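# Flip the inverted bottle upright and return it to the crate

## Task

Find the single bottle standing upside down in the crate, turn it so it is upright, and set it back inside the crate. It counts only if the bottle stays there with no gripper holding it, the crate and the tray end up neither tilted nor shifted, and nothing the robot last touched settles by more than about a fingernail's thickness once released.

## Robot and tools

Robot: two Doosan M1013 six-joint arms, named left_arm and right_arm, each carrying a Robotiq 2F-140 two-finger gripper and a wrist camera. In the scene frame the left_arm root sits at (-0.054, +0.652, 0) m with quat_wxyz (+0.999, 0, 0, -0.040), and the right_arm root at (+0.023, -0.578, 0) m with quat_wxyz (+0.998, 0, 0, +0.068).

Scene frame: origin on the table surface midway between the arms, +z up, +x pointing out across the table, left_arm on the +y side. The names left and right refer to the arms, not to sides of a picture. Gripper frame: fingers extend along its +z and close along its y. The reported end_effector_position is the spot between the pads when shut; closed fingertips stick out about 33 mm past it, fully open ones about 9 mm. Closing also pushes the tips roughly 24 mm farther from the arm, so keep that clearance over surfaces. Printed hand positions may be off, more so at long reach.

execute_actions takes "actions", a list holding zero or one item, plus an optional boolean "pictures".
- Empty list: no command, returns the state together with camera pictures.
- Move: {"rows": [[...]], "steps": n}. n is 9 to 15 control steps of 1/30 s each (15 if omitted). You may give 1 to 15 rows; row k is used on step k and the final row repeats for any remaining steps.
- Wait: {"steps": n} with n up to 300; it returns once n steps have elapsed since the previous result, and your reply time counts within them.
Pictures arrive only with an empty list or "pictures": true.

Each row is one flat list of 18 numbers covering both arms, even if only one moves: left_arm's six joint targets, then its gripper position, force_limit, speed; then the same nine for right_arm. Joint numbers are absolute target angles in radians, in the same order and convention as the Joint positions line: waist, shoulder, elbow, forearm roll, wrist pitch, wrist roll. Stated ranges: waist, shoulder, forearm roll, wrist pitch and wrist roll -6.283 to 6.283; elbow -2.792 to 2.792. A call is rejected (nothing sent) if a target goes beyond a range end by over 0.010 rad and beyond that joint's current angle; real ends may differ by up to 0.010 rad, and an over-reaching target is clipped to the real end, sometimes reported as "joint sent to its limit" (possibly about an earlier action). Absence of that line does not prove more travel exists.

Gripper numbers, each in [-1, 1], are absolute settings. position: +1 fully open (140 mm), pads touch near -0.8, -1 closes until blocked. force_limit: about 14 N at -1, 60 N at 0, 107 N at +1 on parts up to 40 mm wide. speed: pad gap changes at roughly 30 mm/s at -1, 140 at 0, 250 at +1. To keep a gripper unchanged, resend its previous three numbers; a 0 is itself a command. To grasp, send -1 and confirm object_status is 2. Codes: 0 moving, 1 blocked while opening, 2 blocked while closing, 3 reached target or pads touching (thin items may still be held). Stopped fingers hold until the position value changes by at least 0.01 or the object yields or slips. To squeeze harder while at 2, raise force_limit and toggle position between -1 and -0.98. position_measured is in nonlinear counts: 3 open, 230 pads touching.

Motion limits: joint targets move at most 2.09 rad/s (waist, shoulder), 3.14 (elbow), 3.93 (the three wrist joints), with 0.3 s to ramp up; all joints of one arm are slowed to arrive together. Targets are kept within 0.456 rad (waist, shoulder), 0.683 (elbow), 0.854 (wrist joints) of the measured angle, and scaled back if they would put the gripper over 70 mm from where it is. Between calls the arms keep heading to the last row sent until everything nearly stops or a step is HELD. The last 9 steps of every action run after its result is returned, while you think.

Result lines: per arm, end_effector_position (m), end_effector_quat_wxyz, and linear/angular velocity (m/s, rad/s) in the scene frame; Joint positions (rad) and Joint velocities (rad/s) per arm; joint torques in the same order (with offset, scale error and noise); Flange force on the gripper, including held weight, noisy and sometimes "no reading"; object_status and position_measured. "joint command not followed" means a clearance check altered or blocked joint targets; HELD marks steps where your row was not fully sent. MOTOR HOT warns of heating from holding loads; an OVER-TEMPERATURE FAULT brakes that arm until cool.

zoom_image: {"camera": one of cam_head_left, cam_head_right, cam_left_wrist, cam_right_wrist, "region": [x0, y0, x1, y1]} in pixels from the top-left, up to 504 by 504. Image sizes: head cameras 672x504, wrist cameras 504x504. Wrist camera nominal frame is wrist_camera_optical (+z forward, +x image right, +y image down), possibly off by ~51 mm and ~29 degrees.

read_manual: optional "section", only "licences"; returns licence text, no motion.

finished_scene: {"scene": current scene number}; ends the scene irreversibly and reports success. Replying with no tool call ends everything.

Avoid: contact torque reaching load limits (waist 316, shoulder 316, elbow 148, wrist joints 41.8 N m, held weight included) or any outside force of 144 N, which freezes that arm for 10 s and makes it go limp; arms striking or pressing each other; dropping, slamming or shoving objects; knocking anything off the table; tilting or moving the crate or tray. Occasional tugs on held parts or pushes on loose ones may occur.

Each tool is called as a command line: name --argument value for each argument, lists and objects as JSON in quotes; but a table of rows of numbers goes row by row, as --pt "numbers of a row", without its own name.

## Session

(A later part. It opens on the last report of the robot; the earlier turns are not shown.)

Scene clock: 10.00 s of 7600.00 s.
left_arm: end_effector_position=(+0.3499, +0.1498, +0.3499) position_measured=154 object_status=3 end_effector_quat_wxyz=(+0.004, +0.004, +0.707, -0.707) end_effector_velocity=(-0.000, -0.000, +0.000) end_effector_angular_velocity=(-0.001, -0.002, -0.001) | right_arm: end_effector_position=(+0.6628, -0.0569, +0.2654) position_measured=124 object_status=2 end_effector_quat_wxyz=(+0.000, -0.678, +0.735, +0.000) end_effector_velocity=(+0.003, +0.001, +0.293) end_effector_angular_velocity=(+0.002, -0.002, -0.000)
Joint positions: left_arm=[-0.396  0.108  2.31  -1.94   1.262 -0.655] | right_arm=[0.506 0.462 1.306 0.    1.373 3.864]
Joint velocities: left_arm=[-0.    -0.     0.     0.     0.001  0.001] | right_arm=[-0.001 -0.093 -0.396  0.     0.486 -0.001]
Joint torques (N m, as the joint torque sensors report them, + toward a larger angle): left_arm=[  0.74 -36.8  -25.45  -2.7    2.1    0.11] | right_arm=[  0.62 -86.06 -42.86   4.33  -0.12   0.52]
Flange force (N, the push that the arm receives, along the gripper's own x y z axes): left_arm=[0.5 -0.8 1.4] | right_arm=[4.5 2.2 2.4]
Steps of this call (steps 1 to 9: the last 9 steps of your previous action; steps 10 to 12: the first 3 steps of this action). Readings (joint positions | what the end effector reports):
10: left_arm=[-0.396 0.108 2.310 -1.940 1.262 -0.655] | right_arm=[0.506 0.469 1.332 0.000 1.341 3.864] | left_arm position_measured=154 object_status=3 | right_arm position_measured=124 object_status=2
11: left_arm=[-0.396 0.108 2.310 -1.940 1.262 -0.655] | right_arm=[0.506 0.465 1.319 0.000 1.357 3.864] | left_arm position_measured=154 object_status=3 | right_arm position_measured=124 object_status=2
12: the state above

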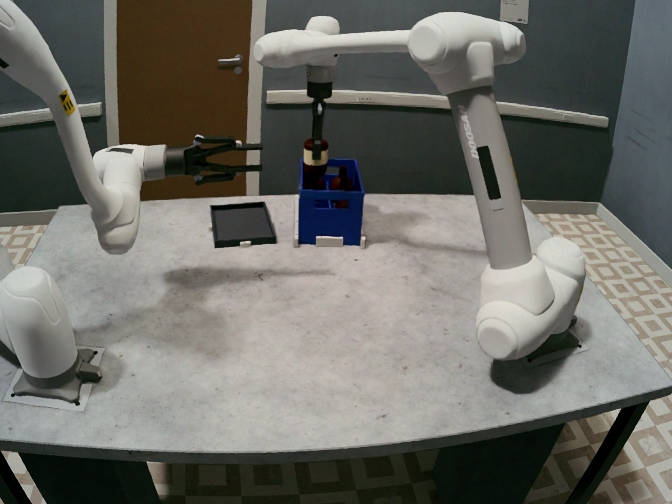

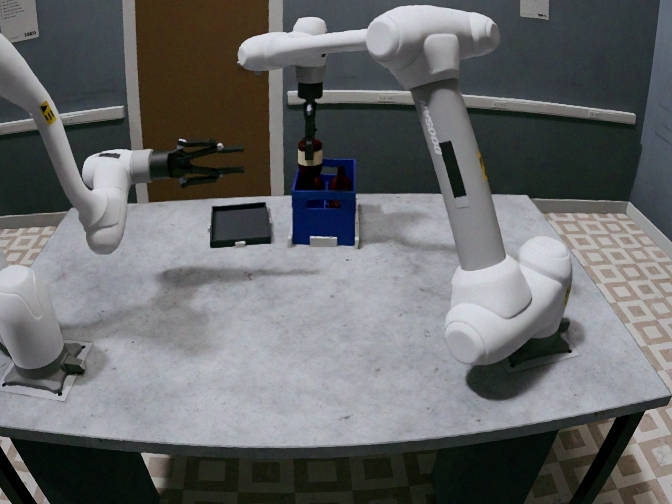

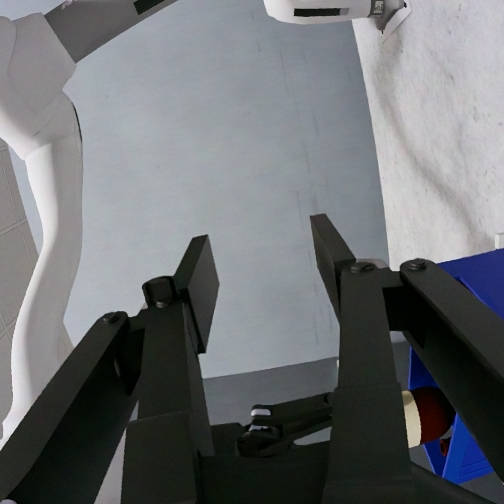

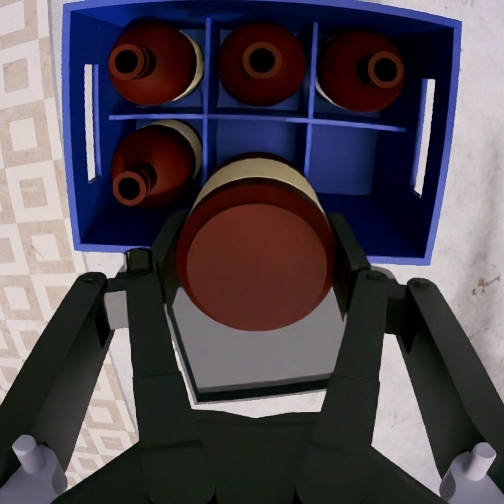

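execute_actions --actions '[{"rows": [[-0.396,0.108,2.310,-1.940,1.262,-0.655,-0.2,0,0,0.0468,-0.0449,2.471,1.7094,1.4512,3.8488,-1,0.6,-0.8]], "steps": 15}]'

execute_actions --actions '[{"steps": 40}]'

execute_actions --actions '[{"rows": [[-0.5981,0.1802,2.2206,-2.1070,1.1336,-0.6189,-0.2,0,0,0.0468,-0.0449,2.471,1.7094,1.4512,3.8488,-1,0.6,-0.8]], "steps": 15}]'

execute_actions --actions '[{"steps": 20}]' --pictures true

zoom_image --camera "cam_head_left" --region '[230, 120, 430, 200]'

Scene clock: 11.03 s of 7600.00 s.
left_arm: end_effector_position=(+0.3499, +0.1498, +0.3499) position_measured=154 object_status=3 end_effector_quat_wxyz=(+0.004, +0.004, +0.707, -0.707) end_effector_velocity=(-0.000, -0.000, -0.000) end_effector_angular_velocity=(+0.001, -0.001, -0.001) | right_arm: end_effector_position=(+0.6265, -0.0977, +0.3415) position_measured=124 object_status=2 end_effector_quat_wxyz=(-0.005, -0.643, +0.762, +0.075) end_effector_velocity=(-0.310, -0.278, +0.024) end_effector_angular_velocity=(+0.855, +0.837, -0.713)
Joint positions: left_arm=[-0.396  0.108  2.31  -1.94   1.262 -0.655] | right_arm=[0.429 0.365 1.316 0.148 1.492 3.861]
Joint velocities: left_arm=[-0.     0.001 -0.     0.001 -0.     0.001] | right_arm=[-0.594 -0.629  0.944  1.177 -0.063 -0.02 ]
Joint torques (N m, as the joint torque sensors report them, + toward a larger angle): left_arm=[  0.99 -36.34 -25.29  -2.77   2.16   0.16] | right_arm=[ 18.12 -66.64 -40.21   5.1   -0.11   0.58]
Flange force (N, the push that the arm receives, along the gripper's own x y z axes): left_arm=[0.8 -1.8 1.9] | right_arm=[8.3 2.0 3.9]
Steps of this call (steps 1 to 9: the last 9 steps of your previous action; steps 10 to 25: the robot went on to your last target; steps 26 to 31: the first 6 steps of this action). Readings (joint positions | what the end effector reports):
26: left_arm=[-0.396 0.108 2.310 -1.940 1.262 -0.655] | right_arm=[0.506 0.444 1.199 0.000 1.499 3.864] | left_arm position_measured=154 object_status=3 | right_arm position_measured=124 object_status=2
27: left_arm=[-0.396 0.108 2.310 -1.940 1.262 -0.655] | right_arm=[0.503 0.440 1.204 0.007 1.499 3.864] | left_arm position_measured=154 object_status=3 | right_arm position_measured=124 object_status=2
29: left_arm=[-0.396 0.108 2.310 -1.940 1.262 -0.655] | right_arm=[0.473 0.410 1.249 0.063 1.497 3.863] | left_arm position_measured=154 object_status=3 | right_arm position_measured=124 object_status=2
31: the state above

Scene clock: 12.37 s of 7600.00 s.
left_arm: end_effector_position=(+0.3499, +0.1498, +0.3499) position_measured=154 object_status=3 end_effector_quat_wxyz=(+0.004, +0.004, +0.707, -0.707) end_effector_velocity=(+0.001, -0.000, +0.001) end_effector_angular_velocity=(-0.003, +0.000, +0.000) | right_arm: end_effector_position=(+0.3502, -0.1503, +0.3500) position_measured=124 object_status=2 end_effector_quat_wxyz=(+0.000, +0.000, +0.707, +0.707) end_effector_velocity=(-0.000, -0.000, -0.001) end_effector_angular_velocity=(-0.000, +0.004, -0.001)
Joint positions: left_arm=[-0.396  0.108  2.31  -1.94   1.262 -0.655] | right_arm=[ 0.047 -0.045  2.471  1.709  1.451  3.849]
Joint velocities: left_arm=[ 0.     0.    -0.001 -0.002  0.002 -0.   ] | right_arm=[-0.001  0.001  0.002  0.    -0.     0.001]
Joint torques (N m, as the joint torque sensors report them, + toward a larger angle): left_arm=[ -0.3  -36.68 -25.23  -2.78   2.17  -0.01] | right_arm=[  1.2  -27.45 -33.39   2.11   2.82   0.46]
Flange force (N, the push that the arm receives, along the gripper's own x y z axes): left_arm=[-1.1 -0.8 -0.5] | right_arm=[0.4 -5.8 -4.3]
Kept back: nothing.
Steps of this call (steps 1 to 9: the last 9 steps of your previous action; steps 10 to 40: the robot went on to your last target). Readings (joint positions | what the end effector reports):
1: left_arm=[-0.396 0.108 2.310 -1.940 1.262 -0.655] | right_arm=[0.409 0.344 1.348 0.187 1.490 3.861] | left_arm position_measured=154 object_status=3 | right_arm position_measured=124 object_status=2
2: left_arm=[-0.396 0.108 2.310 -1.940 1.262 -0.655] | right_arm=[0.391 0.325 1.379 0.227 1.488 3.860] | left_arm position_measured=154 object_status=3 | right_arm position_measured=124 object_status=2
4: left_arm=[-0.396 0.108 2.310 -1.940 1.262 -0.655] | right_arm=[0.357 0.288 1.444 0.308 1.484 3.859] | left_arm position_measured=154 object_status=3 | right_arm position_measured=124 object_status=2
8: left_arm=[-0.396 0.108 2.310 -1.940 1.262 -0.655] | right_arm=[0.296 0.222 1.579 0.476 1.478 3.857] | left_arm position_measured=154 object_status=3 | right_arm position_measured=124 object_status=2
40: the state above

Scene clock: 12.57 s of 7600.00 s.
left_arm: end_effector_position=(+0.3530, +0.1041, +0.3507) position_measured=154 object_status=3 end_effector_quat_wxyz=(+0.004, +0.002, +0.707, -0.708) end_effector_velocity=(-0.009, -0.419, -0.002) end_effector_angular_velocity=(+0.001, +0.036, -0.023) | right_arm: end_effector_position=(+0.3502, -0.1503, +0.3499) position_measured=124 object_status=2 end_effector_quat_wxyz=(+0.000, +0.000, +0.707, +0.707) end_effector_velocity=(+0.000, +0.000, +0.000) end_effector_angular_velocity=(-0.000, -0.001, -0.000)
Joint positions: left_arm=[-0.482  0.139  2.272 -2.012  1.207 -0.64 ] | right_arm=[ 0.047 -0.045  2.471  1.709  1.451  3.849]
Joint velocities: left_arm=[-0.774  0.277 -0.338 -0.62  -0.48   0.135] | right_arm=[ 0.     0.    -0.001  0.    -0.    -0.   ]
Joint torques (N m, as the joint torque sensors report them, + toward a larger angle): left_arm=[ -0.82 -44.05 -22.88  -3.21   2.34   0.41] | right_arm=[  1.   -26.79 -33.48   2.04   2.97   0.61]
Flange force (N, the push that the arm receives, along the gripper's own x y z axes): left_arm=[-2.8 -3.5 -7.4] | right_arm=[2.2 -4.3 -3.4]
Steps of this call (steps 1 to 6: the first 6 steps of this action). Readings (joint positions | what the end effector reports):
1: left_arm=[-0.396 0.108 2.310 -1.940 1.262 -0.655] | right_arm=[0.047 -0.045 2.471 1.709 1.451 3.849] | left_arm position_measured=154 object_status=3 | right_arm position_measured=124 object_status=2
2: left_arm=[-0.399 0.109 2.309 -1.943 1.259 -0.655] | right_arm=[0.047 -0.045 2.471 1.709 1.451 3.849] | left_arm position_measured=154 object_status=3 | right_arm position_measured=124 object_status=2
4: left_arm=[-0.429 0.120 2.295 -1.968 1.240 -0.649] | right_arm=[0.047 -0.045 2.471 1.709 1.451 3.849] | left_arm position_measured=154 object_status=3 | right_arm position_measured=124 object_status=2
6: the state above

Scene clock: 13.23 s of 7600.00 s.
left_arm: end_effector_position=(+0.3475, +0.0399, +0.3499) position_measured=154 object_status=3 end_effector_quat_wxyz=(-0.000, +0.000, +0.707, -0.707) end_effector_velocity=(+0.001, -0.000, +0.001) end_effector_angular_velocity=(-0.002, +0.002, +0.001) | right_arm: end_effector_position=(+0.3502, -0.1503, +0.3499) position_measured=124 object_status=2 end_effector_quat_wxyz=(+0.000, +0.000, +0.707, +0.707) end_effector_velocity=(-0.000, +0.000, -0.000) end_effector_angular_velocity=(-0.000, +0.000, +0.000)
Joint positions: left_arm=[-0.598  0.18   2.221 -2.107  1.134 -0.619] | right_arm=[ 0.047 -0.045  2.471  1.709  1.451  3.849]
Joint velocities: left_arm=[-0.     0.    -0.001 -0.002  0.001 -0.001] | right_arm=[ 0. -0.  0. -0. -0.  0.]
Joint torques (N m, as the joint torque sensors report them, + toward a larger angle): left_arm=[  0.3  -45.83 -26.59  -3.02   2.2    0.05] | right_arm=[  0.78 -26.95 -33.29   2.03   2.84   0.48]
Flange force (N, the push that the arm receives, along the gripper's own x y z axes): left_arm=[-0.8 -0.3 1.0] | right_arm=[2.1 -4.0 -2.9]
Kept back: nothing.
Steps of this call (steps 1 to 9: the last 9 steps of your previous action; steps 10 to 20: the robot went on to your last target). Readings (joint positions | what the end effector reports):
1: left_arm=[-0.507 0.148 2.261 -2.032 1.191 -0.635] | right_arm=[0.047 -0.045 2.471 1.709 1.451 3.849] | left_arm position_measured=154 object_status=3 | right_arm position_measured=124 object_status=2
2: left_arm=[-0.530 0.156 2.251 -2.051 1.177 -0.631] | right_arm=[0.047 -0.045 2.471 1.709 1.451 3.849] | left_arm position_measured=154 object_status=3 | right_arm position_measured=124 object_status=2
4: left_arm=[-0.569 0.170 2.234 -2.082 1.152 -0.624] | right_arm=[0.047 -0.045 2.471 1.709 1.451 3.849] | left_arm position_measured=154 object_status=3 | right_arm position_measured=124 object_status=2
8: left_arm=[-0.596 0.179 2.222 -2.105 1.135 -0.619] | right_arm=[0.047 -0.045 2.471 1.709 1.451 3.849] | left_arm position_measured=154 object_status=3 | right_arm position_measured=124 object_status=2
20: the state above

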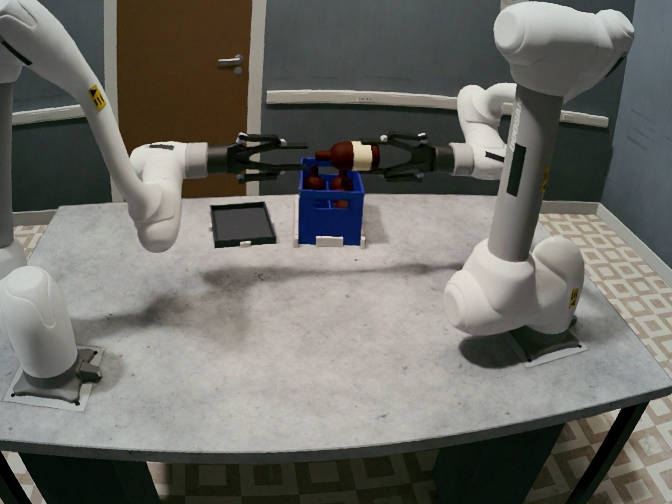

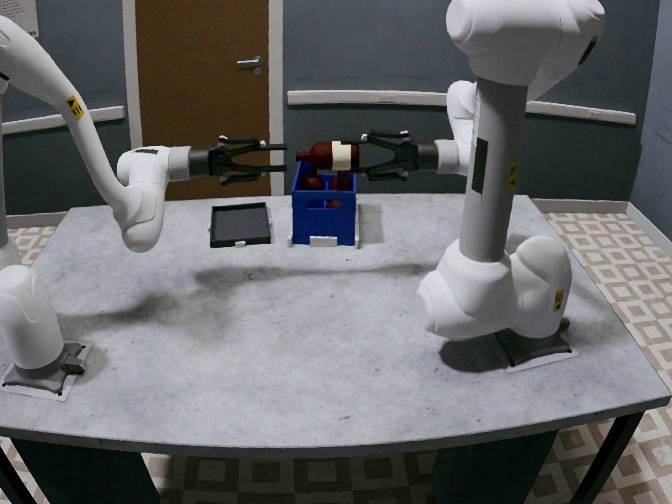

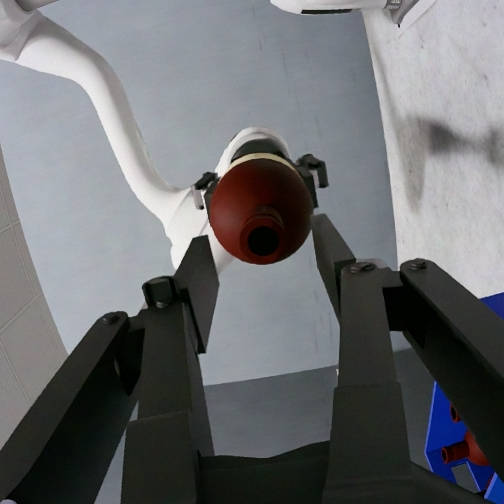

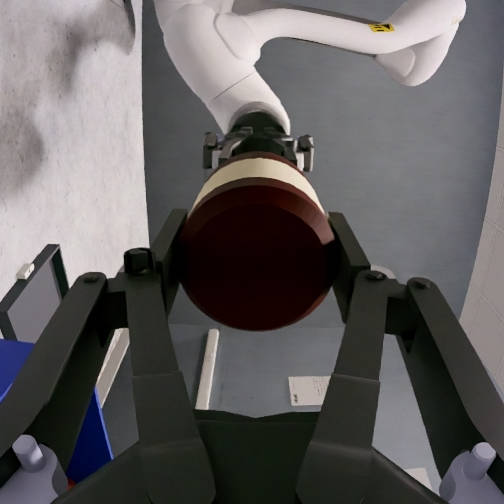

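Region (230, 120, 430, 200) of cam_head_left's 672x504 image, scaled by 2.520, with more detail than that image has; it fills the top 202 rows of this view, and the rest is white.

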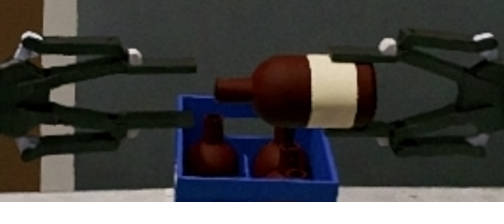

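execute_actions --actions '[{"rows": [[-0.6703,0.2192,2.1687,-2.1678,1.0853,-0.6015,-0.2,0,0,0.0468,-0.0449,2.471,1.7094,1.4512,3.8488,-1,0.6,-0.8]], "steps": 15}]'

execute_actions --actions '[{"rows": [[-0.6703,0.2192,2.1687,-2.1678,1.0853,-0.6015,-1,0.4,-0.7,0.0468,-0.0449,2.471,1.7094,1.4512,3.8488,-1,0.6,-0.8]], "steps": 15}]'

execute_actions --actions '[{"steps": 15}]' --pictures true

zoom_image --camera "cam_head_left" --region '[280, 130, 400, 190]'

Scene clock: 14.23 s of 7600.00 s.
left_arm: end_effector_position=(+0.3479, +0.0010, +0.3501) position_measured=154 object_status=3 end_effector_quat_wxyz=(+0.000, +0.000, +0.707, -0.707) end_effector_velocity=(-0.011, -0.182, -0.003) end_effector_angular_velocity=(+0.004, +0.004, -0.012) | right_arm: end_effector_position=(+0.3502, -0.1503, +0.3499) position_measured=124 object_status=2 end_effector_quat_wxyz=(+0.000, +0.000, +0.707, +0.707) end_effector_velocity=(-0.000, -0.000, +0.000) end_effector_angular_velocity=(-0.000, -0.002, -0.000)
Joint positions: left_arm=[-0.657  0.212  2.178 -2.156  1.095 -0.605] | right_arm=[ 0.047 -0.045  2.471  1.709  1.451  3.849]
Joint velocities: left_arm=[-0.272  0.147 -0.192 -0.219 -0.176  0.063] | right_arm=[-0.    -0.001  0.    -0.    -0.    -0.001]
Joint torques (N m, as the joint torque sensors report them, + toward a larger angle): left_arm=[ 13.54 -62.71 -22.38  -1.9    2.04  -0.06] | right_arm=[  0.86 -27.46 -33.09   2.     2.97   0.46]
Flange force (N, the push that the arm receives, along the gripper's own x y z axes): left_arm=[3.6 1.3 1.5] | right_arm=[1.4 -3.9 -2.5]
Steps of this call (steps 1 to 15: the robot went on to your last target; steps 16 to 24: nothing new was sent; steps 25 to 30: the first 6 steps of this action). Readings (joint positions | what the end effector reports):
25: left_arm=[-0.598 0.180 2.220 -2.107 1.134 -0.619] | right_arm=[0.047 -0.045 2.471 1.709 1.451 3.849] | left_arm position_measured=154 object_status=3 | right_arm position_measured=124 object_status=2
26: left_arm=[-0.602 0.182 2.218 -2.110 1.131 -0.618] | right_arm=[0.047 -0.045 2.471 1.709 1.451 3.849] | left_arm position_measured=154 object_status=3 | right_arm position_measured=124 object_status=2
28: left_arm=[-0.630 0.197 2.198 -2.134 1.112 -0.611] | right_arm=[0.047 -0.045 2.471 1.709 1.451 3.849] | left_arm position_measured=154 object_status=3 | right_arm position_measured=124 object_status=2
30: the state above

Scene clock: 14.73 s of 7600.00 s.
left_arm: end_effector_position=(+0.3475, -0.0081, +0.3501) position_measured=169 object_status=0 end_effector_quat_wxyz=(+0.000, +0.000, +0.707, -0.707) end_effector_velocity=(+0.001, -0.001, +0.002) end_effector_angular_velocity=(-0.001, -0.005, +0.001) | right_arm: end_effector_position=(+0.3502, -0.1503, +0.3499) position_measured=124 object_status=2 end_effector_quat_wxyz=(+0.000, +0.000, +0.707, +0.707) end_effector_velocity=(+0.000, -0.000, +0.000) end_effector_angular_velocity=(+0.000, +0.000, -0.001)
Joint positions: left_arm=[-0.67   0.219  2.169 -2.168  1.085 -0.602] | right_arm=[ 0.047 -0.045  2.471  1.709  1.451  3.849]
Joint velocities: left_arm=[ 0.    -0.    -0.003 -0.    -0.001  0.003] | right_arm=[-0.    -0.001  0.     0.001 -0.001  0.   ]
Joint torques (N m, as the joint torque sensors report them, + toward a larger angle): left_arm=[  0.41 -50.45 -27.4   -3.02   2.21   0.05] | right_arm=[  1.2  -27.44 -33.1    2.1    2.95   0.48]
Flange force (N, the push that the arm receives, along the gripper's own x y z axes): left_arm=[-0.6 -0.4 1.3] | right_arm=[1.0 -4.4 -3.7]
Steps of this call (steps 1 to 9: the last 9 steps of your previous action; steps 10 to 15: the first 6 steps of this action). Readings (joint positions | what the end effector reports):
10: left_arm=[-0.670 0.219 2.169 -2.168 1.085 -0.602] | right_arm=[0.047 -0.045 2.471 1.709 1.451 3.849] | left_arm position_measured=154 object_status=0 | right_arm position_measured=124 object_status=2
11: left_arm=[-0.670 0.219 2.169 -2.168 1.085 -0.602] | right_arm=[0.047 -0.045 2.471 1.709 1.451 3.849] | left_arm position_measured=156 object_status=0 | right_arm position_measured=124 object_status=2
13: left_arm=[-0.670 0.219 2.169 -2.168 1.085 -0.602] | right_arm=[0.047 -0.045 2.471 1.709 1.451 3.849] | left_arm position_measured=162 object_status=0 | right_arm position_measured=124 object_status=2
15: the state above

Scene clock: 15.23 s of 7600.00 s.
left_arm: end_effector_position=(+0.3475, -0.0081, +0.3501) position_measured=197 object_status=2 end_effector_quat_wxyz=(+0.000, +0.000, +0.707, -0.707) end_effector_velocity=(-0.000, +0.000, -0.000) end_effector_angular_velocity=(+0.000, +0.001, +0.001) | right_arm: end_effector_position=(+0.3502, -0.1503, +0.3499) position_measured=124 object_status=2 end_effector_quat_wxyz=(+0.000, +0.000, +0.707, +0.707) end_effector_velocity=(+0.000, +0.000, -0.001) end_effector_angular_velocity=(-0.001, +0.002, -0.001)
Joint positions: left_arm=[-0.67   0.219  2.169 -2.168  1.085 -0.601] | right_arm=[ 0.047 -0.045  2.471  1.709  1.451  3.849]
Joint velocities: left_arm=[ 0.     0.     0.001 -0.001  0.    -0.   ] | right_arm=[ 0.     0.     0.     0.    -0.001  0.001]
Joint torques (N m, as the joint torque sensors report them, + toward a larger angle): left_arm=[ -7.55 -46.97 -31.77  -2.85   1.85   0.11] | right_arm=[  7.31 -26.85 -35.48   2.46   3.31   0.54]
Flange force (N, the push that the arm receives, along the gripper's own x y z axes): left_arm=[-1.0 -1.5 -18.2] | right_arm=[2.1 -5.7 -22.9]
Kept back: nothing.
Steps of this call (steps 1 to 9: the last 9 steps of your previous action; steps 10 to 15: the robot went on to your last target). Readings (joint positions | what the end effector reports):
1: left_arm=[-0.670 0.219 2.169 -2.168 1.085 -0.602] | right_arm=[0.047 -0.045 2.471 1.709 1.451 3.849] | left_arm position_measured=173 object_status=0 | right_arm position_measured=124 object_status=2
2: left_arm=[-0.670 0.219 2.169 -2.168 1.085 -0.602] | right_arm=[0.047 -0.045 2.471 1.709 1.451 3.849] | left_arm position_measured=176 object_status=0 | right_arm position_measured=124 object_status=2
4: left_arm=[-0.670 0.219 2.169 -2.168 1.085 -0.602] | right_arm=[0.047 -0.045 2.471 1.709 1.451 3.849] | left_arm position_measured=183 object_status=0 | right_arm position_measured=124 object_status=2
8: left_arm=[-0.670 0.219 2.169 -2.168 1.085 -0.601] | right_arm=[0.047 -0.045 2.471 1.709 1.451 3.849] | left_arm position_measured=196 object_status=0 | right_arm position_measured=124 object_status=2
15: the state above
All arms were judged still, so your last target was given up. Only a new action makes them travel on or press farther. Fingers that are still opening or closing keep moving.

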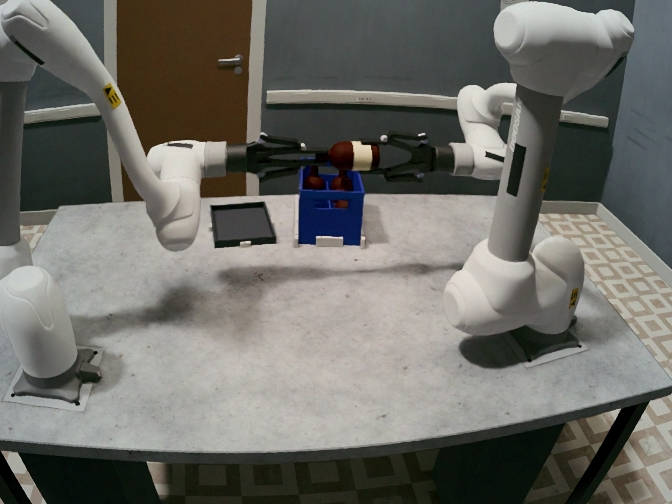

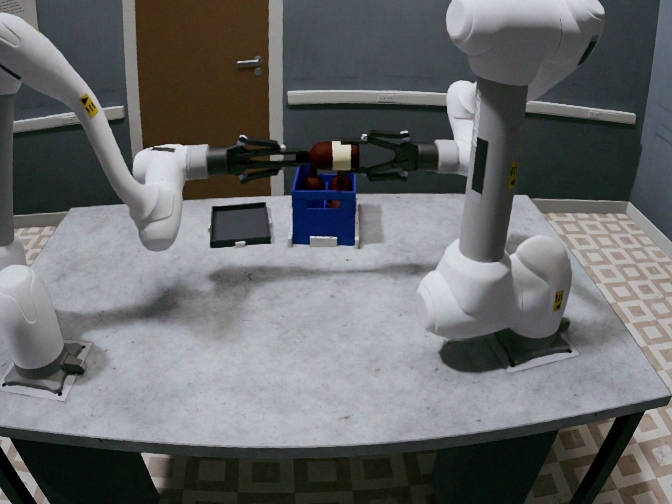

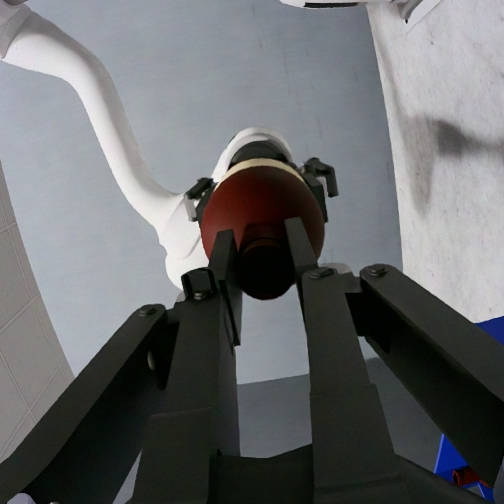

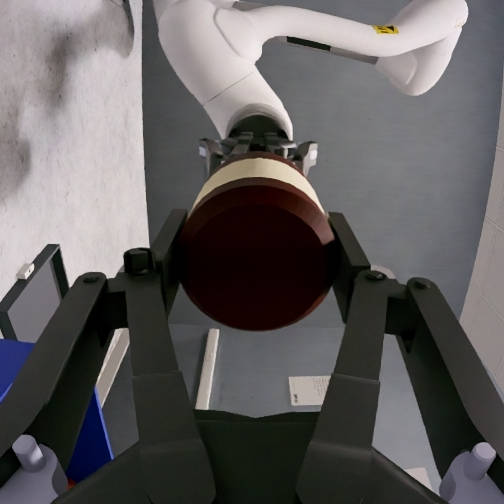

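Region (280, 130, 400, 190) of cam_head_left's 672x504 image, scaled by 4.200, with more detail than that image has.

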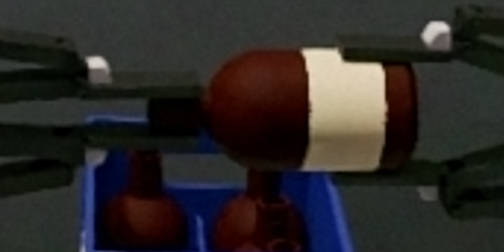

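execute_actions --actions '[{"rows": [[-0.6703,0.2192,2.1687,-2.1678,1.0853,-0.6015,-1,0.4,-0.7,0.0468,-0.0449,2.471,1.7094,1.4512,3.8488,0.4,0.6,-0.6]], "steps": 15}]'

execute_actions --actions '[{"rows": [[-0.6703,0.2192,2.1687,-2.1678,1.0853,-0.6015,-1,0.4,-0.7,-0.7,-0.0449,2.471,1.7094,1.4512,3.8488,0.4,0.6,-0.6]], "steps": 15}]' --pictures true

execute_actions --actions '[{"steps": 12}]'

execute_actions --actions '[{"rows": [[-0.8747,0.4429,1.0565,0,1.6422,-2.4455,-1,0.4,-0.7,-0.7,-0.0449,2.471,1.7094,1.4512,3.8488,0.4,0.6,-0.6]], "steps": 15}]'

execute_actions --actions '[{"steps": 42}]' --pictures true

Scene clock: 16.20 s of 7600.00 s.
left_arm: end_effector_position=(+0.3475, -0.0082, +0.3500) position_measured=198 object_status=2 end_effector_quat_wxyz=(+0.000, +0.000, +0.707, -0.707) end_effector_velocity=(+0.000, +0.000, -0.001) end_effector_angular_velocity=(+0.000, +0.001, +0.000) | right_arm: end_effector_position=(+0.3502, -0.1503, +0.3499) position_measured=106 object_status=0 end_effector_quat_wxyz=(+0.000, +0.000, +0.707, +0.707) end_effector_velocity=(+0.000, +0.000, +0.001) end_effector_angular_velocity=(+0.000, -0.002, -0.000)
Joint positions: left_arm=[-0.67   0.219  2.169 -2.168  1.085 -0.601] | right_arm=[ 0.047 -0.045  2.471  1.709  1.451  3.849]
Joint velocities: left_arm=[ 0.001  0.     0.001  0.     0.    -0.001] | right_arm=[ 0.    -0.001 -0.002  0.    -0.     0.001]
Joint torques (N m, as the joint torque sensors report them, + toward a larger angle): left_arm=[ -0.06 -51.75 -29.74  -3.96   3.12   0.14] | right_arm=[  1.41 -25.48 -32.26   1.38   2.11   0.41]
Flange force (N, the push that the arm receives, along the gripper's own x y z axes): left_arm=[-0.1 1.8 -0.8] | right_arm=[2.7 0.0 -4.8]
Steps of this call (steps 1 to 23: nothing new was sent; steps 24 to 29: the first 6 steps of this action). Readings (joint positions | what the end effector reports):
24: left_arm=[-0.670 0.219 2.169 -2.168 1.085 -0.601] | right_arm=[0.047 -0.045 2.471 1.709 1.451 3.849] | left_arm position_measured=197 object_status=2 | right_arm position_measured=124 object_status=0
25: left_arm=[-0.670 0.219 2.169 -2.168 1.085 -0.601] | right_arm=[0.047 -0.045 2.471 1.709 1.451 3.849] | left_arm position_measured=197 object_status=2 | right_arm position_measured=124 object_status=0
27: left_arm=[-0.670 0.219 2.169 -2.168 1.085 -0.601] | right_arm=[0.047 -0.045 2.471 1.709 1.451 3.849] | left_arm position_measured=198 object_status=2 | right_arm position_measured=114 object_status=0
29: the state above

Scene clock: 16.70 s of 7600.00 s.
left_arm: end_effector_position=(+0.3475, -0.0082, +0.3500) position_measured=198 object_status=2 end_effector_quat_wxyz=(+0.000, +0.000, +0.707, -0.707) end_effector_velocity=(+0.001, +0.001, -0.001) end_effector_angular_velocity=(+0.001, +0.001, +0.003) | right_arm: end_effector_position=(+0.3859, -0.1801, +0.3499) position_measured=78 object_status=3 end_effector_quat_wxyz=(+0.031, +0.031, +0.706, +0.706) end_effector_velocity=(+0.311, -0.284, -0.000) end_effector_angular_velocity=(-0.001, -0.000, -0.782)
Joint positions: left_arm=[-0.67   0.219  2.169 -2.168  1.085 -0.601] | right_arm=[-0.04  -0.045  2.471  1.709  1.451  3.849]
Joint velocities: left_arm=[ 0.    -0.001  0.001 -0.002 -0.002  0.001] | right_arm=[-0.782 -0.     0.    -0.    -0.001 -0.   ]
Joint torques (N m, as the joint torque sensors report them, + toward a larger angle): left_arm=[ -0.03 -52.38 -29.3   -3.81   3.12   0.02] | right_arm=[  4.5  -29.85 -31.01   1.07   2.35   0.51]
Flange force (N, the push that the arm receives, along the gripper's own x y z axes): left_arm=[-0.5 2.4 -0.2] | right_arm=[-2.1 -4.5 -5.9]
Steps of this call (steps 1 to 9: the last 9 steps of your previous action; steps 10 to 15: the first 6 steps of this action). Readings (joint positions | what the end effector reports):
10: left_arm=[-0.670 0.219 2.169 -2.168 1.085 -0.601] | right_arm=[0.047 -0.045 2.471 1.709 1.451 3.849] | left_arm position_measured=198 object_status=2 | right_arm position_measured=78 object_status=0
11: left_arm=[-0.670 0.219 2.169 -2.168 1.085 -0.601] | right_arm=[0.043 -0.045 2.471 1.709 1.451 3.849] | left_arm position_measured=198 object_status=2 | right_arm position_measured=78 object_status=0
13: left_arm=[-0.670 0.219 2.169 -2.168 1.085 -0.601] | right_arm=[0.013 -0.045 2.471 1.709 1.451 3.849] | left_arm position_measured=198 object_status=2 | right_arm position_measured=78 object_status=3
15: the state above

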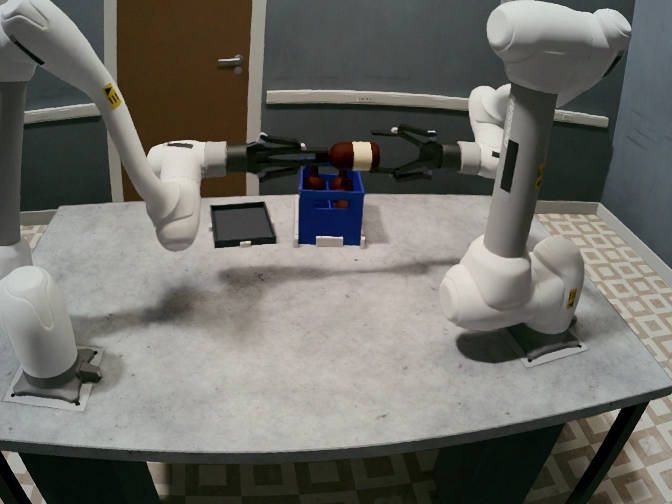

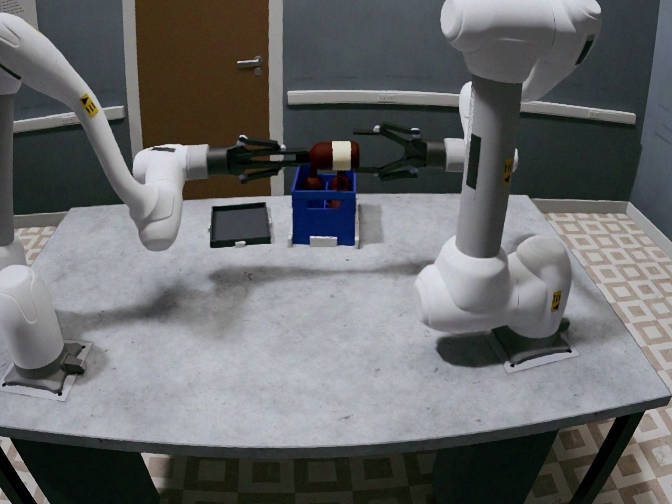

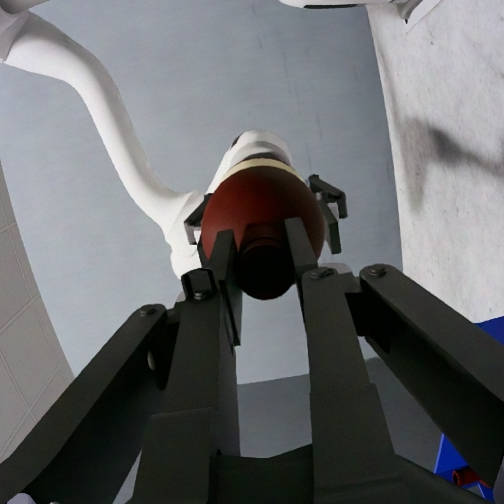

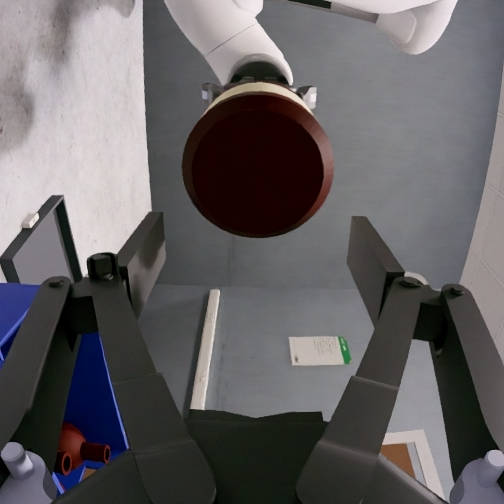

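Scene clock: 17.10 s of 7600.00 s.
left_arm: end_effector_position=(+0.3475, -0.0082, +0.3500) position_measured=198 object_status=2 end_effector_quat_wxyz=(+0.000, +0.000, +0.707, -0.707) end_effector_velocity=(+0.001, -0.000, +0.000) end_effector_angular_velocity=(+0.000, -0.002, +0.001) | right_arm: end_effector_position=(+0.4850, -0.3011, +0.3499) position_measured=78 object_status=3 end_effector_quat_wxyz=(+0.133, +0.133, +0.695, +0.694) end_effector_velocity=(+0.198, -0.330, +0.000) end_effector_angular_velocity=(+0.000, +0.000, -0.713)
Joint positions: left_arm=[-0.67   0.219  2.169 -2.168  1.085 -0.601] | right_arm=[-0.331 -0.045  2.471  1.709  1.451  3.849]
Joint velocities: left_arm=[ 0.     0.001 -0.002 -0.    -0.001  0.001] | right_arm=[-0.714 -0.    -0.     0.     0.     0.001]
Joint torques (N m, as the joint torque sensors report them, + toward a larger angle): left_arm=[  0.64 -52.54 -29.19  -3.69   3.09   0.06] | right_arm=[  1.35 -25.52 -31.7    1.54   2.15   0.53]
Flange force (N, the push that the arm receives, along the gripper's own x y z axes): left_arm=[-0.4 2.5 1.4] | right_arm=[2.8 -0.3 -5.2]
Kept back: nothing.
Steps of this call (steps 1 to 9: the last 9 steps of your previous action; steps 10 to 12: the robot went on to your last target). Readings (joint positions | what the end effector reports):
1: left_arm=[-0.670 0.219 2.169 -2.168 1.085 -0.601] | right_arm=[-0.065 -0.045 2.471 1.709 1.451 3.849] | left_arm position_measured=198 object_status=2 | right_arm position_measured=78 object_status=3
2: left_arm=[-0.670 0.219 2.169 -2.168 1.085 -0.601] | right_arm=[-0.090 -0.045 2.471 1.709 1.451 3.849] | left_arm position_measured=198 object_status=2 | right_arm position_measured=78 object_status=3
4: left_arm=[-0.670 0.219 2.169 -2.168 1.085 -0.601] | right_arm=[-0.138 -0.045 2.471 1.709 1.451 3.849] | left_arm position_measured=198 object_status=2 | right_arm position_measured=78 object_status=3
8: left_arm=[-0.670 0.219 2.169 -2.168 1.085 -0.601] | right_arm=[-0.234 -0.045 2.471 1.709 1.451 3.849] | left_arm position_measured=198 object_status=2 | right_arm position_measured=78 object_status=3
12: the state above

Scene clock: 17.30 s of 7600.00 s.
left_arm: end_effector_position=(+0.3146, -0.0473, +0.3848) position_measured=198 object_status=2 end_effector_quat_wxyz=(-0.067, +0.053, +0.692, -0.717) end_effector_velocity=(-0.247, -0.249, +0.226) end_effector_angular_velocity=(-0.137, +0.130, -1.240) | right_arm: end_effector_position=(+0.5201, -0.3706, +0.3499) position_measured=78 object_status=3 end_effector_quat_wxyz=(+0.183, +0.183, +0.683, +0.683) end_effector_velocity=(+0.148, -0.355, -0.000) end_effector_angular_velocity=(+0.000, -0.000, -0.715)
Joint positions: left_arm=[-0.7    0.251  2.068 -2.042  1.166 -0.727] | right_arm=[-0.476 -0.045  2.471  1.709  1.451  3.849]
Joint velocities: left_arm=[-0.207  0.227 -0.737  0.931  0.559 -0.928] | right_arm=[-0.715 -0.001  0.001  0.001 -0.    -0.   ]
Joint torques (N m, as the joint torque sensors report them, + toward a larger angle): left_arm=[  1.72 -59.5  -28.29  -3.99   2.77  -0.25] | right_arm=[  1.16 -25.92 -31.29   1.43   2.11   0.44]
Flange force (N, the push that the arm receives, along the gripper's own x y z axes): left_arm=[-1.3 1.6 0.3] | right_arm=[2.4 -0.1 -4.1]
Steps of this call (steps 1 to 6: the first 6 steps of this action). Readings (joint positions | what the end effector reports):
1: left_arm=[-0.670 0.219 2.169 -2.168 1.085 -0.601] | right_arm=[-0.355 -0.045 2.471 1.709 1.451 3.849] | left_arm position_measured=198 object_status=2 | right_arm position_measured=78 object_status=3
2: left_arm=[-0.672 0.221 2.163 -2.160 1.090 -0.608] | right_arm=[-0.379 -0.045 2.471 1.709 1.451 3.849] | left_arm position_measured=198 object_status=2 | right_arm position_measured=78 object_status=3
4: left_arm=[-0.684 0.235 2.121 -2.106 1.125 -0.663] | right_arm=[-0.427 -0.045 2.471 1.709 1.451 3.849] | left_arm position_measured=198 object_status=2 | right_arm position_measured=78 object_status=3
6: the state above

Scene clock: 18.70 s of 7600.00 s.
left_arm: end_effector_position=(+0.4487, -0.0004, +0.4198) position_measured=198 object_status=2 end_effector_quat_wxyz=(-0.001, +0.041, +0.999, -0.001) end_effector_velocity=(+0.009, +0.005, +0.002) end_effector_angular_velocity=(+0.018, -0.029, +0.022) | right_arm: end_effector_position=(+0.5539, -0.4864, +0.3500) position_measured=78 object_status=3 end_effector_quat_wxyz=(+0.258, +0.258, +0.658, +0.658) end_effector_velocity=(+0.000, -0.000, +0.000) end_effector_angular_velocity=(-0.001, -0.000, +0.000)
Joint positions: left_arm=[-0.875  0.443  1.057 -0.002  1.642 -2.444] | right_arm=[-0.7   -0.045  2.471  1.709  1.451  3.849]
Joint velocities: left_arm=[-0.001  0.001 -0.005  0.034  0.002 -0.02 ] | right_arm=[ 0.    -0.    -0.001 -0.    -0.     0.   ]
Joint torques (N m, as the joint torque sensors report them, + toward a larger angle): left_arm=[ -1.6  -88.37 -41.66   4.75   0.03  -0.56] | right_arm=[  0.83 -25.75 -32.18   1.45   2.05   0.53]
Flange force (N, the push that the arm receives, along the gripper's own x y z axes): left_arm=[-4.4 -1.1 0.3] | right_arm=[2.1 -1.1 -3.2]
Kept back: nothing.
Steps of this call (steps 1 to 9: the last 9 steps of your previous action; steps 10 to 42: the robot went on to your last target). Readings (joint positions | what the end effector reports):
1: left_arm=[-0.706 0.259 2.043 -2.010 1.184 -0.759] | right_arm=[-0.500 -0.045 2.471 1.709 1.451 3.849] | left_arm position_measured=198 object_status=2 | right_arm position_measured=78 object_status=3
2: left_arm=[-0.713 0.267 2.016 -1.976 1.203 -0.793] | right_arm=[-0.524 -0.045 2.471 1.709 1.451 3.849] | left_arm position_measured=198 object_status=2 | right_arm position_measured=78 object_status=3
4: left_arm=[-0.728 0.282 1.958 -1.903 1.242 -0.866] | right_arm=[-0.572 -0.045 2.471 1.709 1.451 3.849] | left_arm position_measured=198 object_status=2 | right_arm position_measured=78 object_status=3
8: left_arm=[-0.758 0.316 1.815 -1.724 1.326 -1.045] | right_arm=[-0.662 -0.045 2.471 1.709 1.451 3.849] | left_arm position_measured=198 object_status=2 | right_arm position_measured=78 object_status=3
42: the state above

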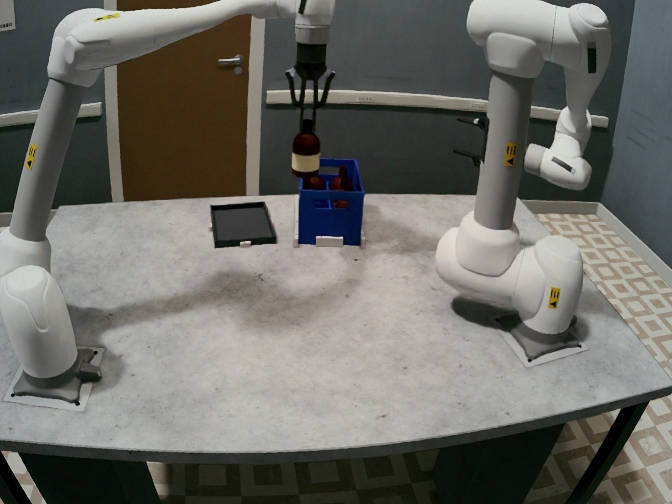

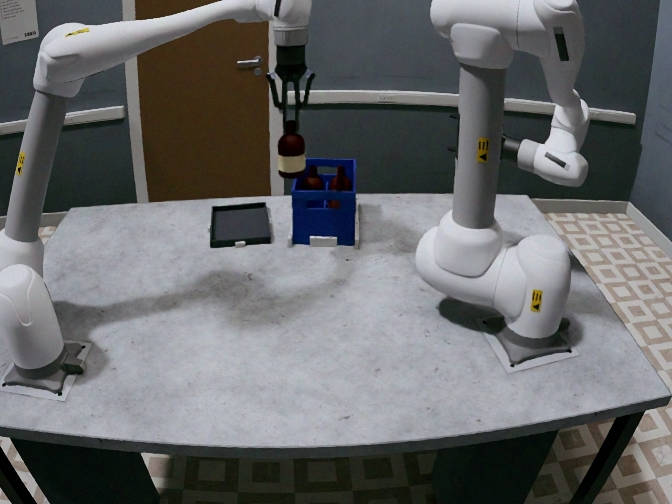

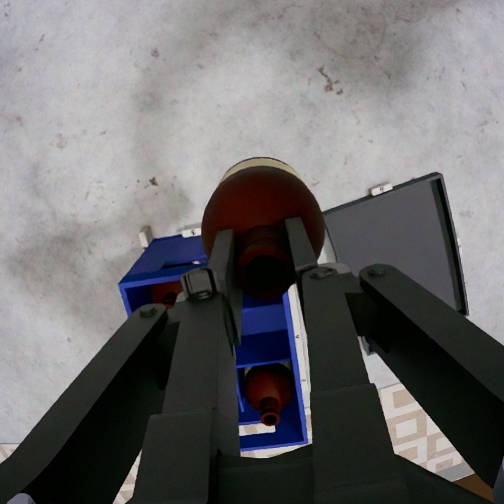

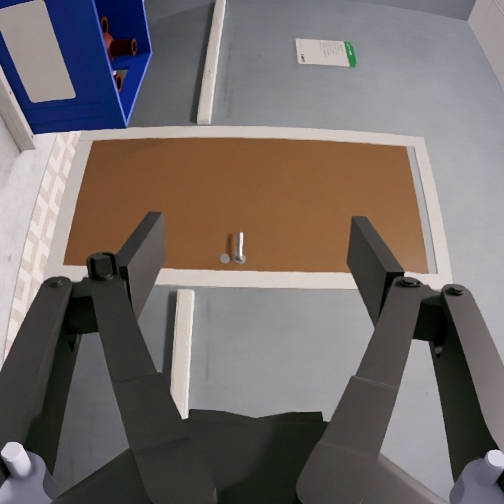

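execute_actions --actions '[{"rows": [[-0.7342,0.8217,0.5642,0,1.7557,-2.305,-1,0.4,-0.7,-0.7,-0.0449,2.471,1.7094,1.4512,3.8488,0.4,0.6,-0.6]], "steps": 15}]'

execute_actions --actions '[{"steps": 28}]' --pictures true

zoom_image --camera "cam_left_wrist" --region '[100, 40, 420, 320]'

Scene clock: 19.57 s of 7600.00 s.
left_arm: end_effector_position=(+0.4950, -0.0197, +0.4098) position_measured=198 object_status=2 end_effector_quat_wxyz=(-0.000, +0.040, +0.999, +0.000) end_effector_velocity=(+0.381, -0.141, -0.114) end_effector_angular_velocity=(+0.022, +0.015, +0.006) | right_arm: end_effector_position=(+0.5539, -0.4864, +0.3499) position_measured=78 object_status=3 end_effector_quat_wxyz=(+0.258, +0.258, +0.658, +0.658) end_effector_velocity=(+0.000, -0.000, -0.000) end_effector_angular_velocity=(+0.000, +0.000, -0.001)
Joint positions: left_arm=[-0.845  0.525  0.95   0.     1.667 -2.415] | right_arm=[-0.7   -0.045  2.471  1.709  1.451  3.849]
Joint velocities: left_arm=[ 0.253  0.689 -0.868  0.001  0.206  0.247] | right_arm=[-0.    -0.     0.001  0.001 -0.001 -0.   ]
Joint torques (N m, as the joint torque sensors report them, + toward a larger angle): left_arm=[  -2.23 -115.79  -46.42    4.52    0.52    0.35] | right_arm=[  1.76 -26.44 -32.49   1.37   2.13   0.55]
Flange force (N, the push that the arm receives, along the gripper's own x y z axes): left_arm=[-5.3 -4.8 4.1] | right_arm=[1.2 -2.9 -5.5]
Steps of this call (steps 1 to 20: the robot went on to your last target; steps 21 to 26: the first 6 steps of this action). Readings (joint positions | what the end effector reports):
21: left_arm=[-0.875 0.443 1.056 -0.000 1.642 -2.446] | right_arm=[-0.700 -0.045 2.471 1.709 1.451 3.849] | left_arm position_measured=198 object_status=2 | right_arm position_measured=78 object_status=3
22: left_arm=[-0.874 0.447 1.051 -0.000 1.644 -2.445] | right_arm=[-0.700 -0.045 2.471 1.709 1.451 3.849] | left_arm position_measured=198 object_status=2 | right_arm position_measured=78 object_status=3
24: left_arm=[-0.863 0.476 1.012 -0.000 1.652 -2.433] | right_arm=[-0.700 -0.045 2.471 1.709 1.451 3.849] | left_arm position_measured=198 object_status=2 | right_arm position_measured=78 object_status=3
26: the state above

Scene clock: 20.50 s of 7600.00 s.
left_arm: end_effector_position=(+0.6594, -0.0542, +0.3450) position_measured=198 object_status=2 end_effector_quat_wxyz=(+0.000, +0.040, +0.999, -0.000) end_effector_velocity=(+0.001, +0.000, -0.001) end_effector_angular_velocity=(+0.001, -0.000, -0.000) | right_arm: end_effector_position=(+0.5539, -0.4863, +0.3499) position_measured=78 object_status=3 end_effector_quat_wxyz=(+0.258, +0.258, +0.658, +0.658) end_effector_velocity=(-0.000, +0.000, +0.000) end_effector_angular_velocity=(+0.001, +0.000, +0.000)
Joint positions: left_arm=[-0.734  0.822  0.564  0.     1.756 -2.305] | right_arm=[-0.7   -0.045  2.471  1.709  1.451  3.849]
Joint velocities: left_arm=[ 0.001  0.001 -0.     0.001 -0.001  0.001] | right_arm=[-0.    -0.     0.    -0.     0.001  0.001]
Joint torques (N m, as the joint torque sensors report them, + toward a larger angle): left_arm=[   0.45 -120.14  -41.28    4.27   -0.02    0.12] | right_arm=[  1.12 -25.93 -32.57   1.32   2.18   0.56]
Flange force (N, the push that the arm receives, along the gripper's own x y z axes): left_arm=no reading | right_arm=[2.6 -1.9 -3.8]
Kept back: nothing.
Steps of this call (steps 1 to 9: the last 9 steps of your previous action; steps 10 to 28: the robot went on to your last target). Readings (joint positions | what the end effector reports):
1: left_arm=[-0.837 0.547 0.921 0.000 1.673 -2.407] | right_arm=[-0.700 -0.045 2.471 1.709 1.451 3.849] | left_arm position_measured=198 object_status=2 | right_arm position_measured=78 object_status=3
2: left_arm=[-0.829 0.569 0.893 0.000 1.680 -2.399] | right_arm=[-0.700 -0.045 2.471 1.709 1.451 3.849] | left_arm position_measured=198 object_status=2 | right_arm position_measured=78 object_status=3
4: left_arm=[-0.813 0.612 0.837 0.000 1.693 -2.383] | right_arm=[-0.700 -0.045 2.471 1.709 1.451 3.849] | left_arm position_measured=198 object_status=2 | right_arm position_measured=78 object_status=3
8: left_arm=[-0.780 0.698 0.725 0.000 1.719 -2.351] | right_arm=[-0.700 -0.045 2.471 1.709 1.451 3.849] | left_arm position_measured=198 object_status=2 | right_arm position_measured=78 object_status=3
28: the state above

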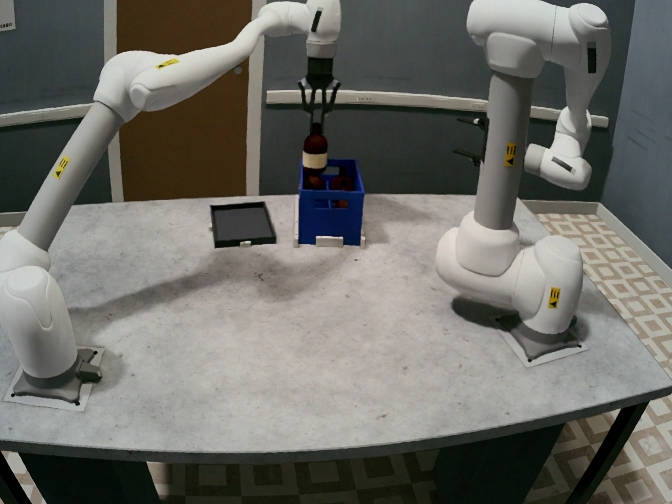

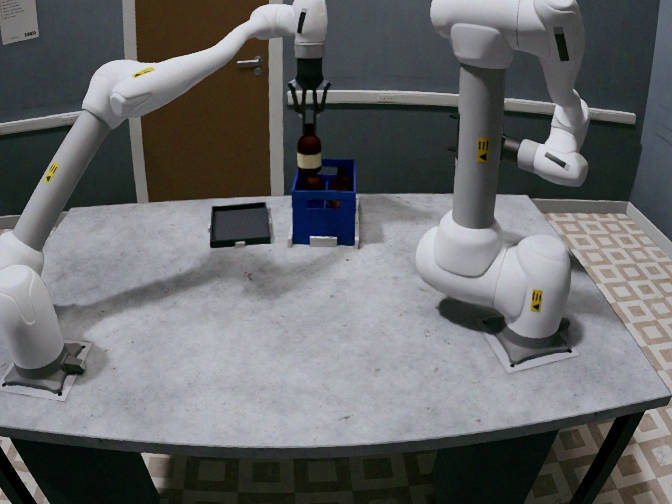

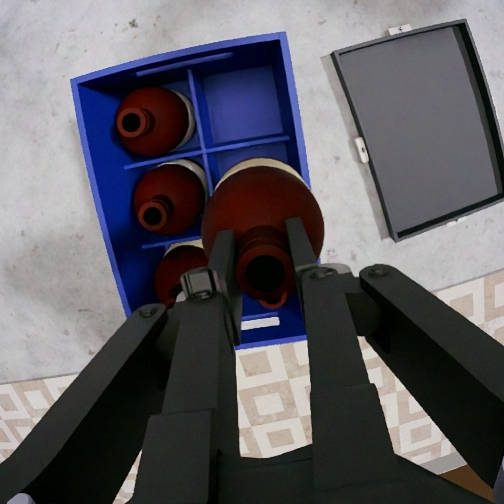

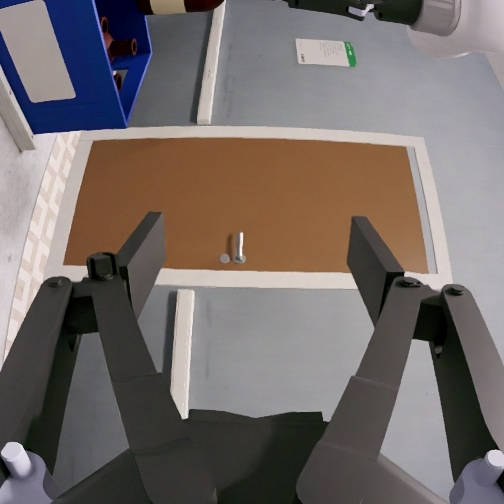

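Region (100, 40, 420, 320) of cam_left_wrist's 504x504 image, scaled by 1.575, with more detail than that image has; it fills the top 441 rows of this view, and the rest is white.

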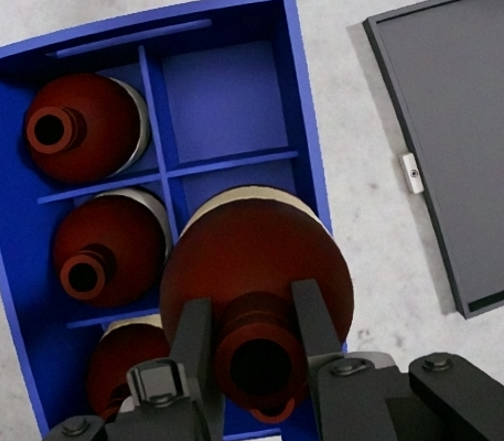

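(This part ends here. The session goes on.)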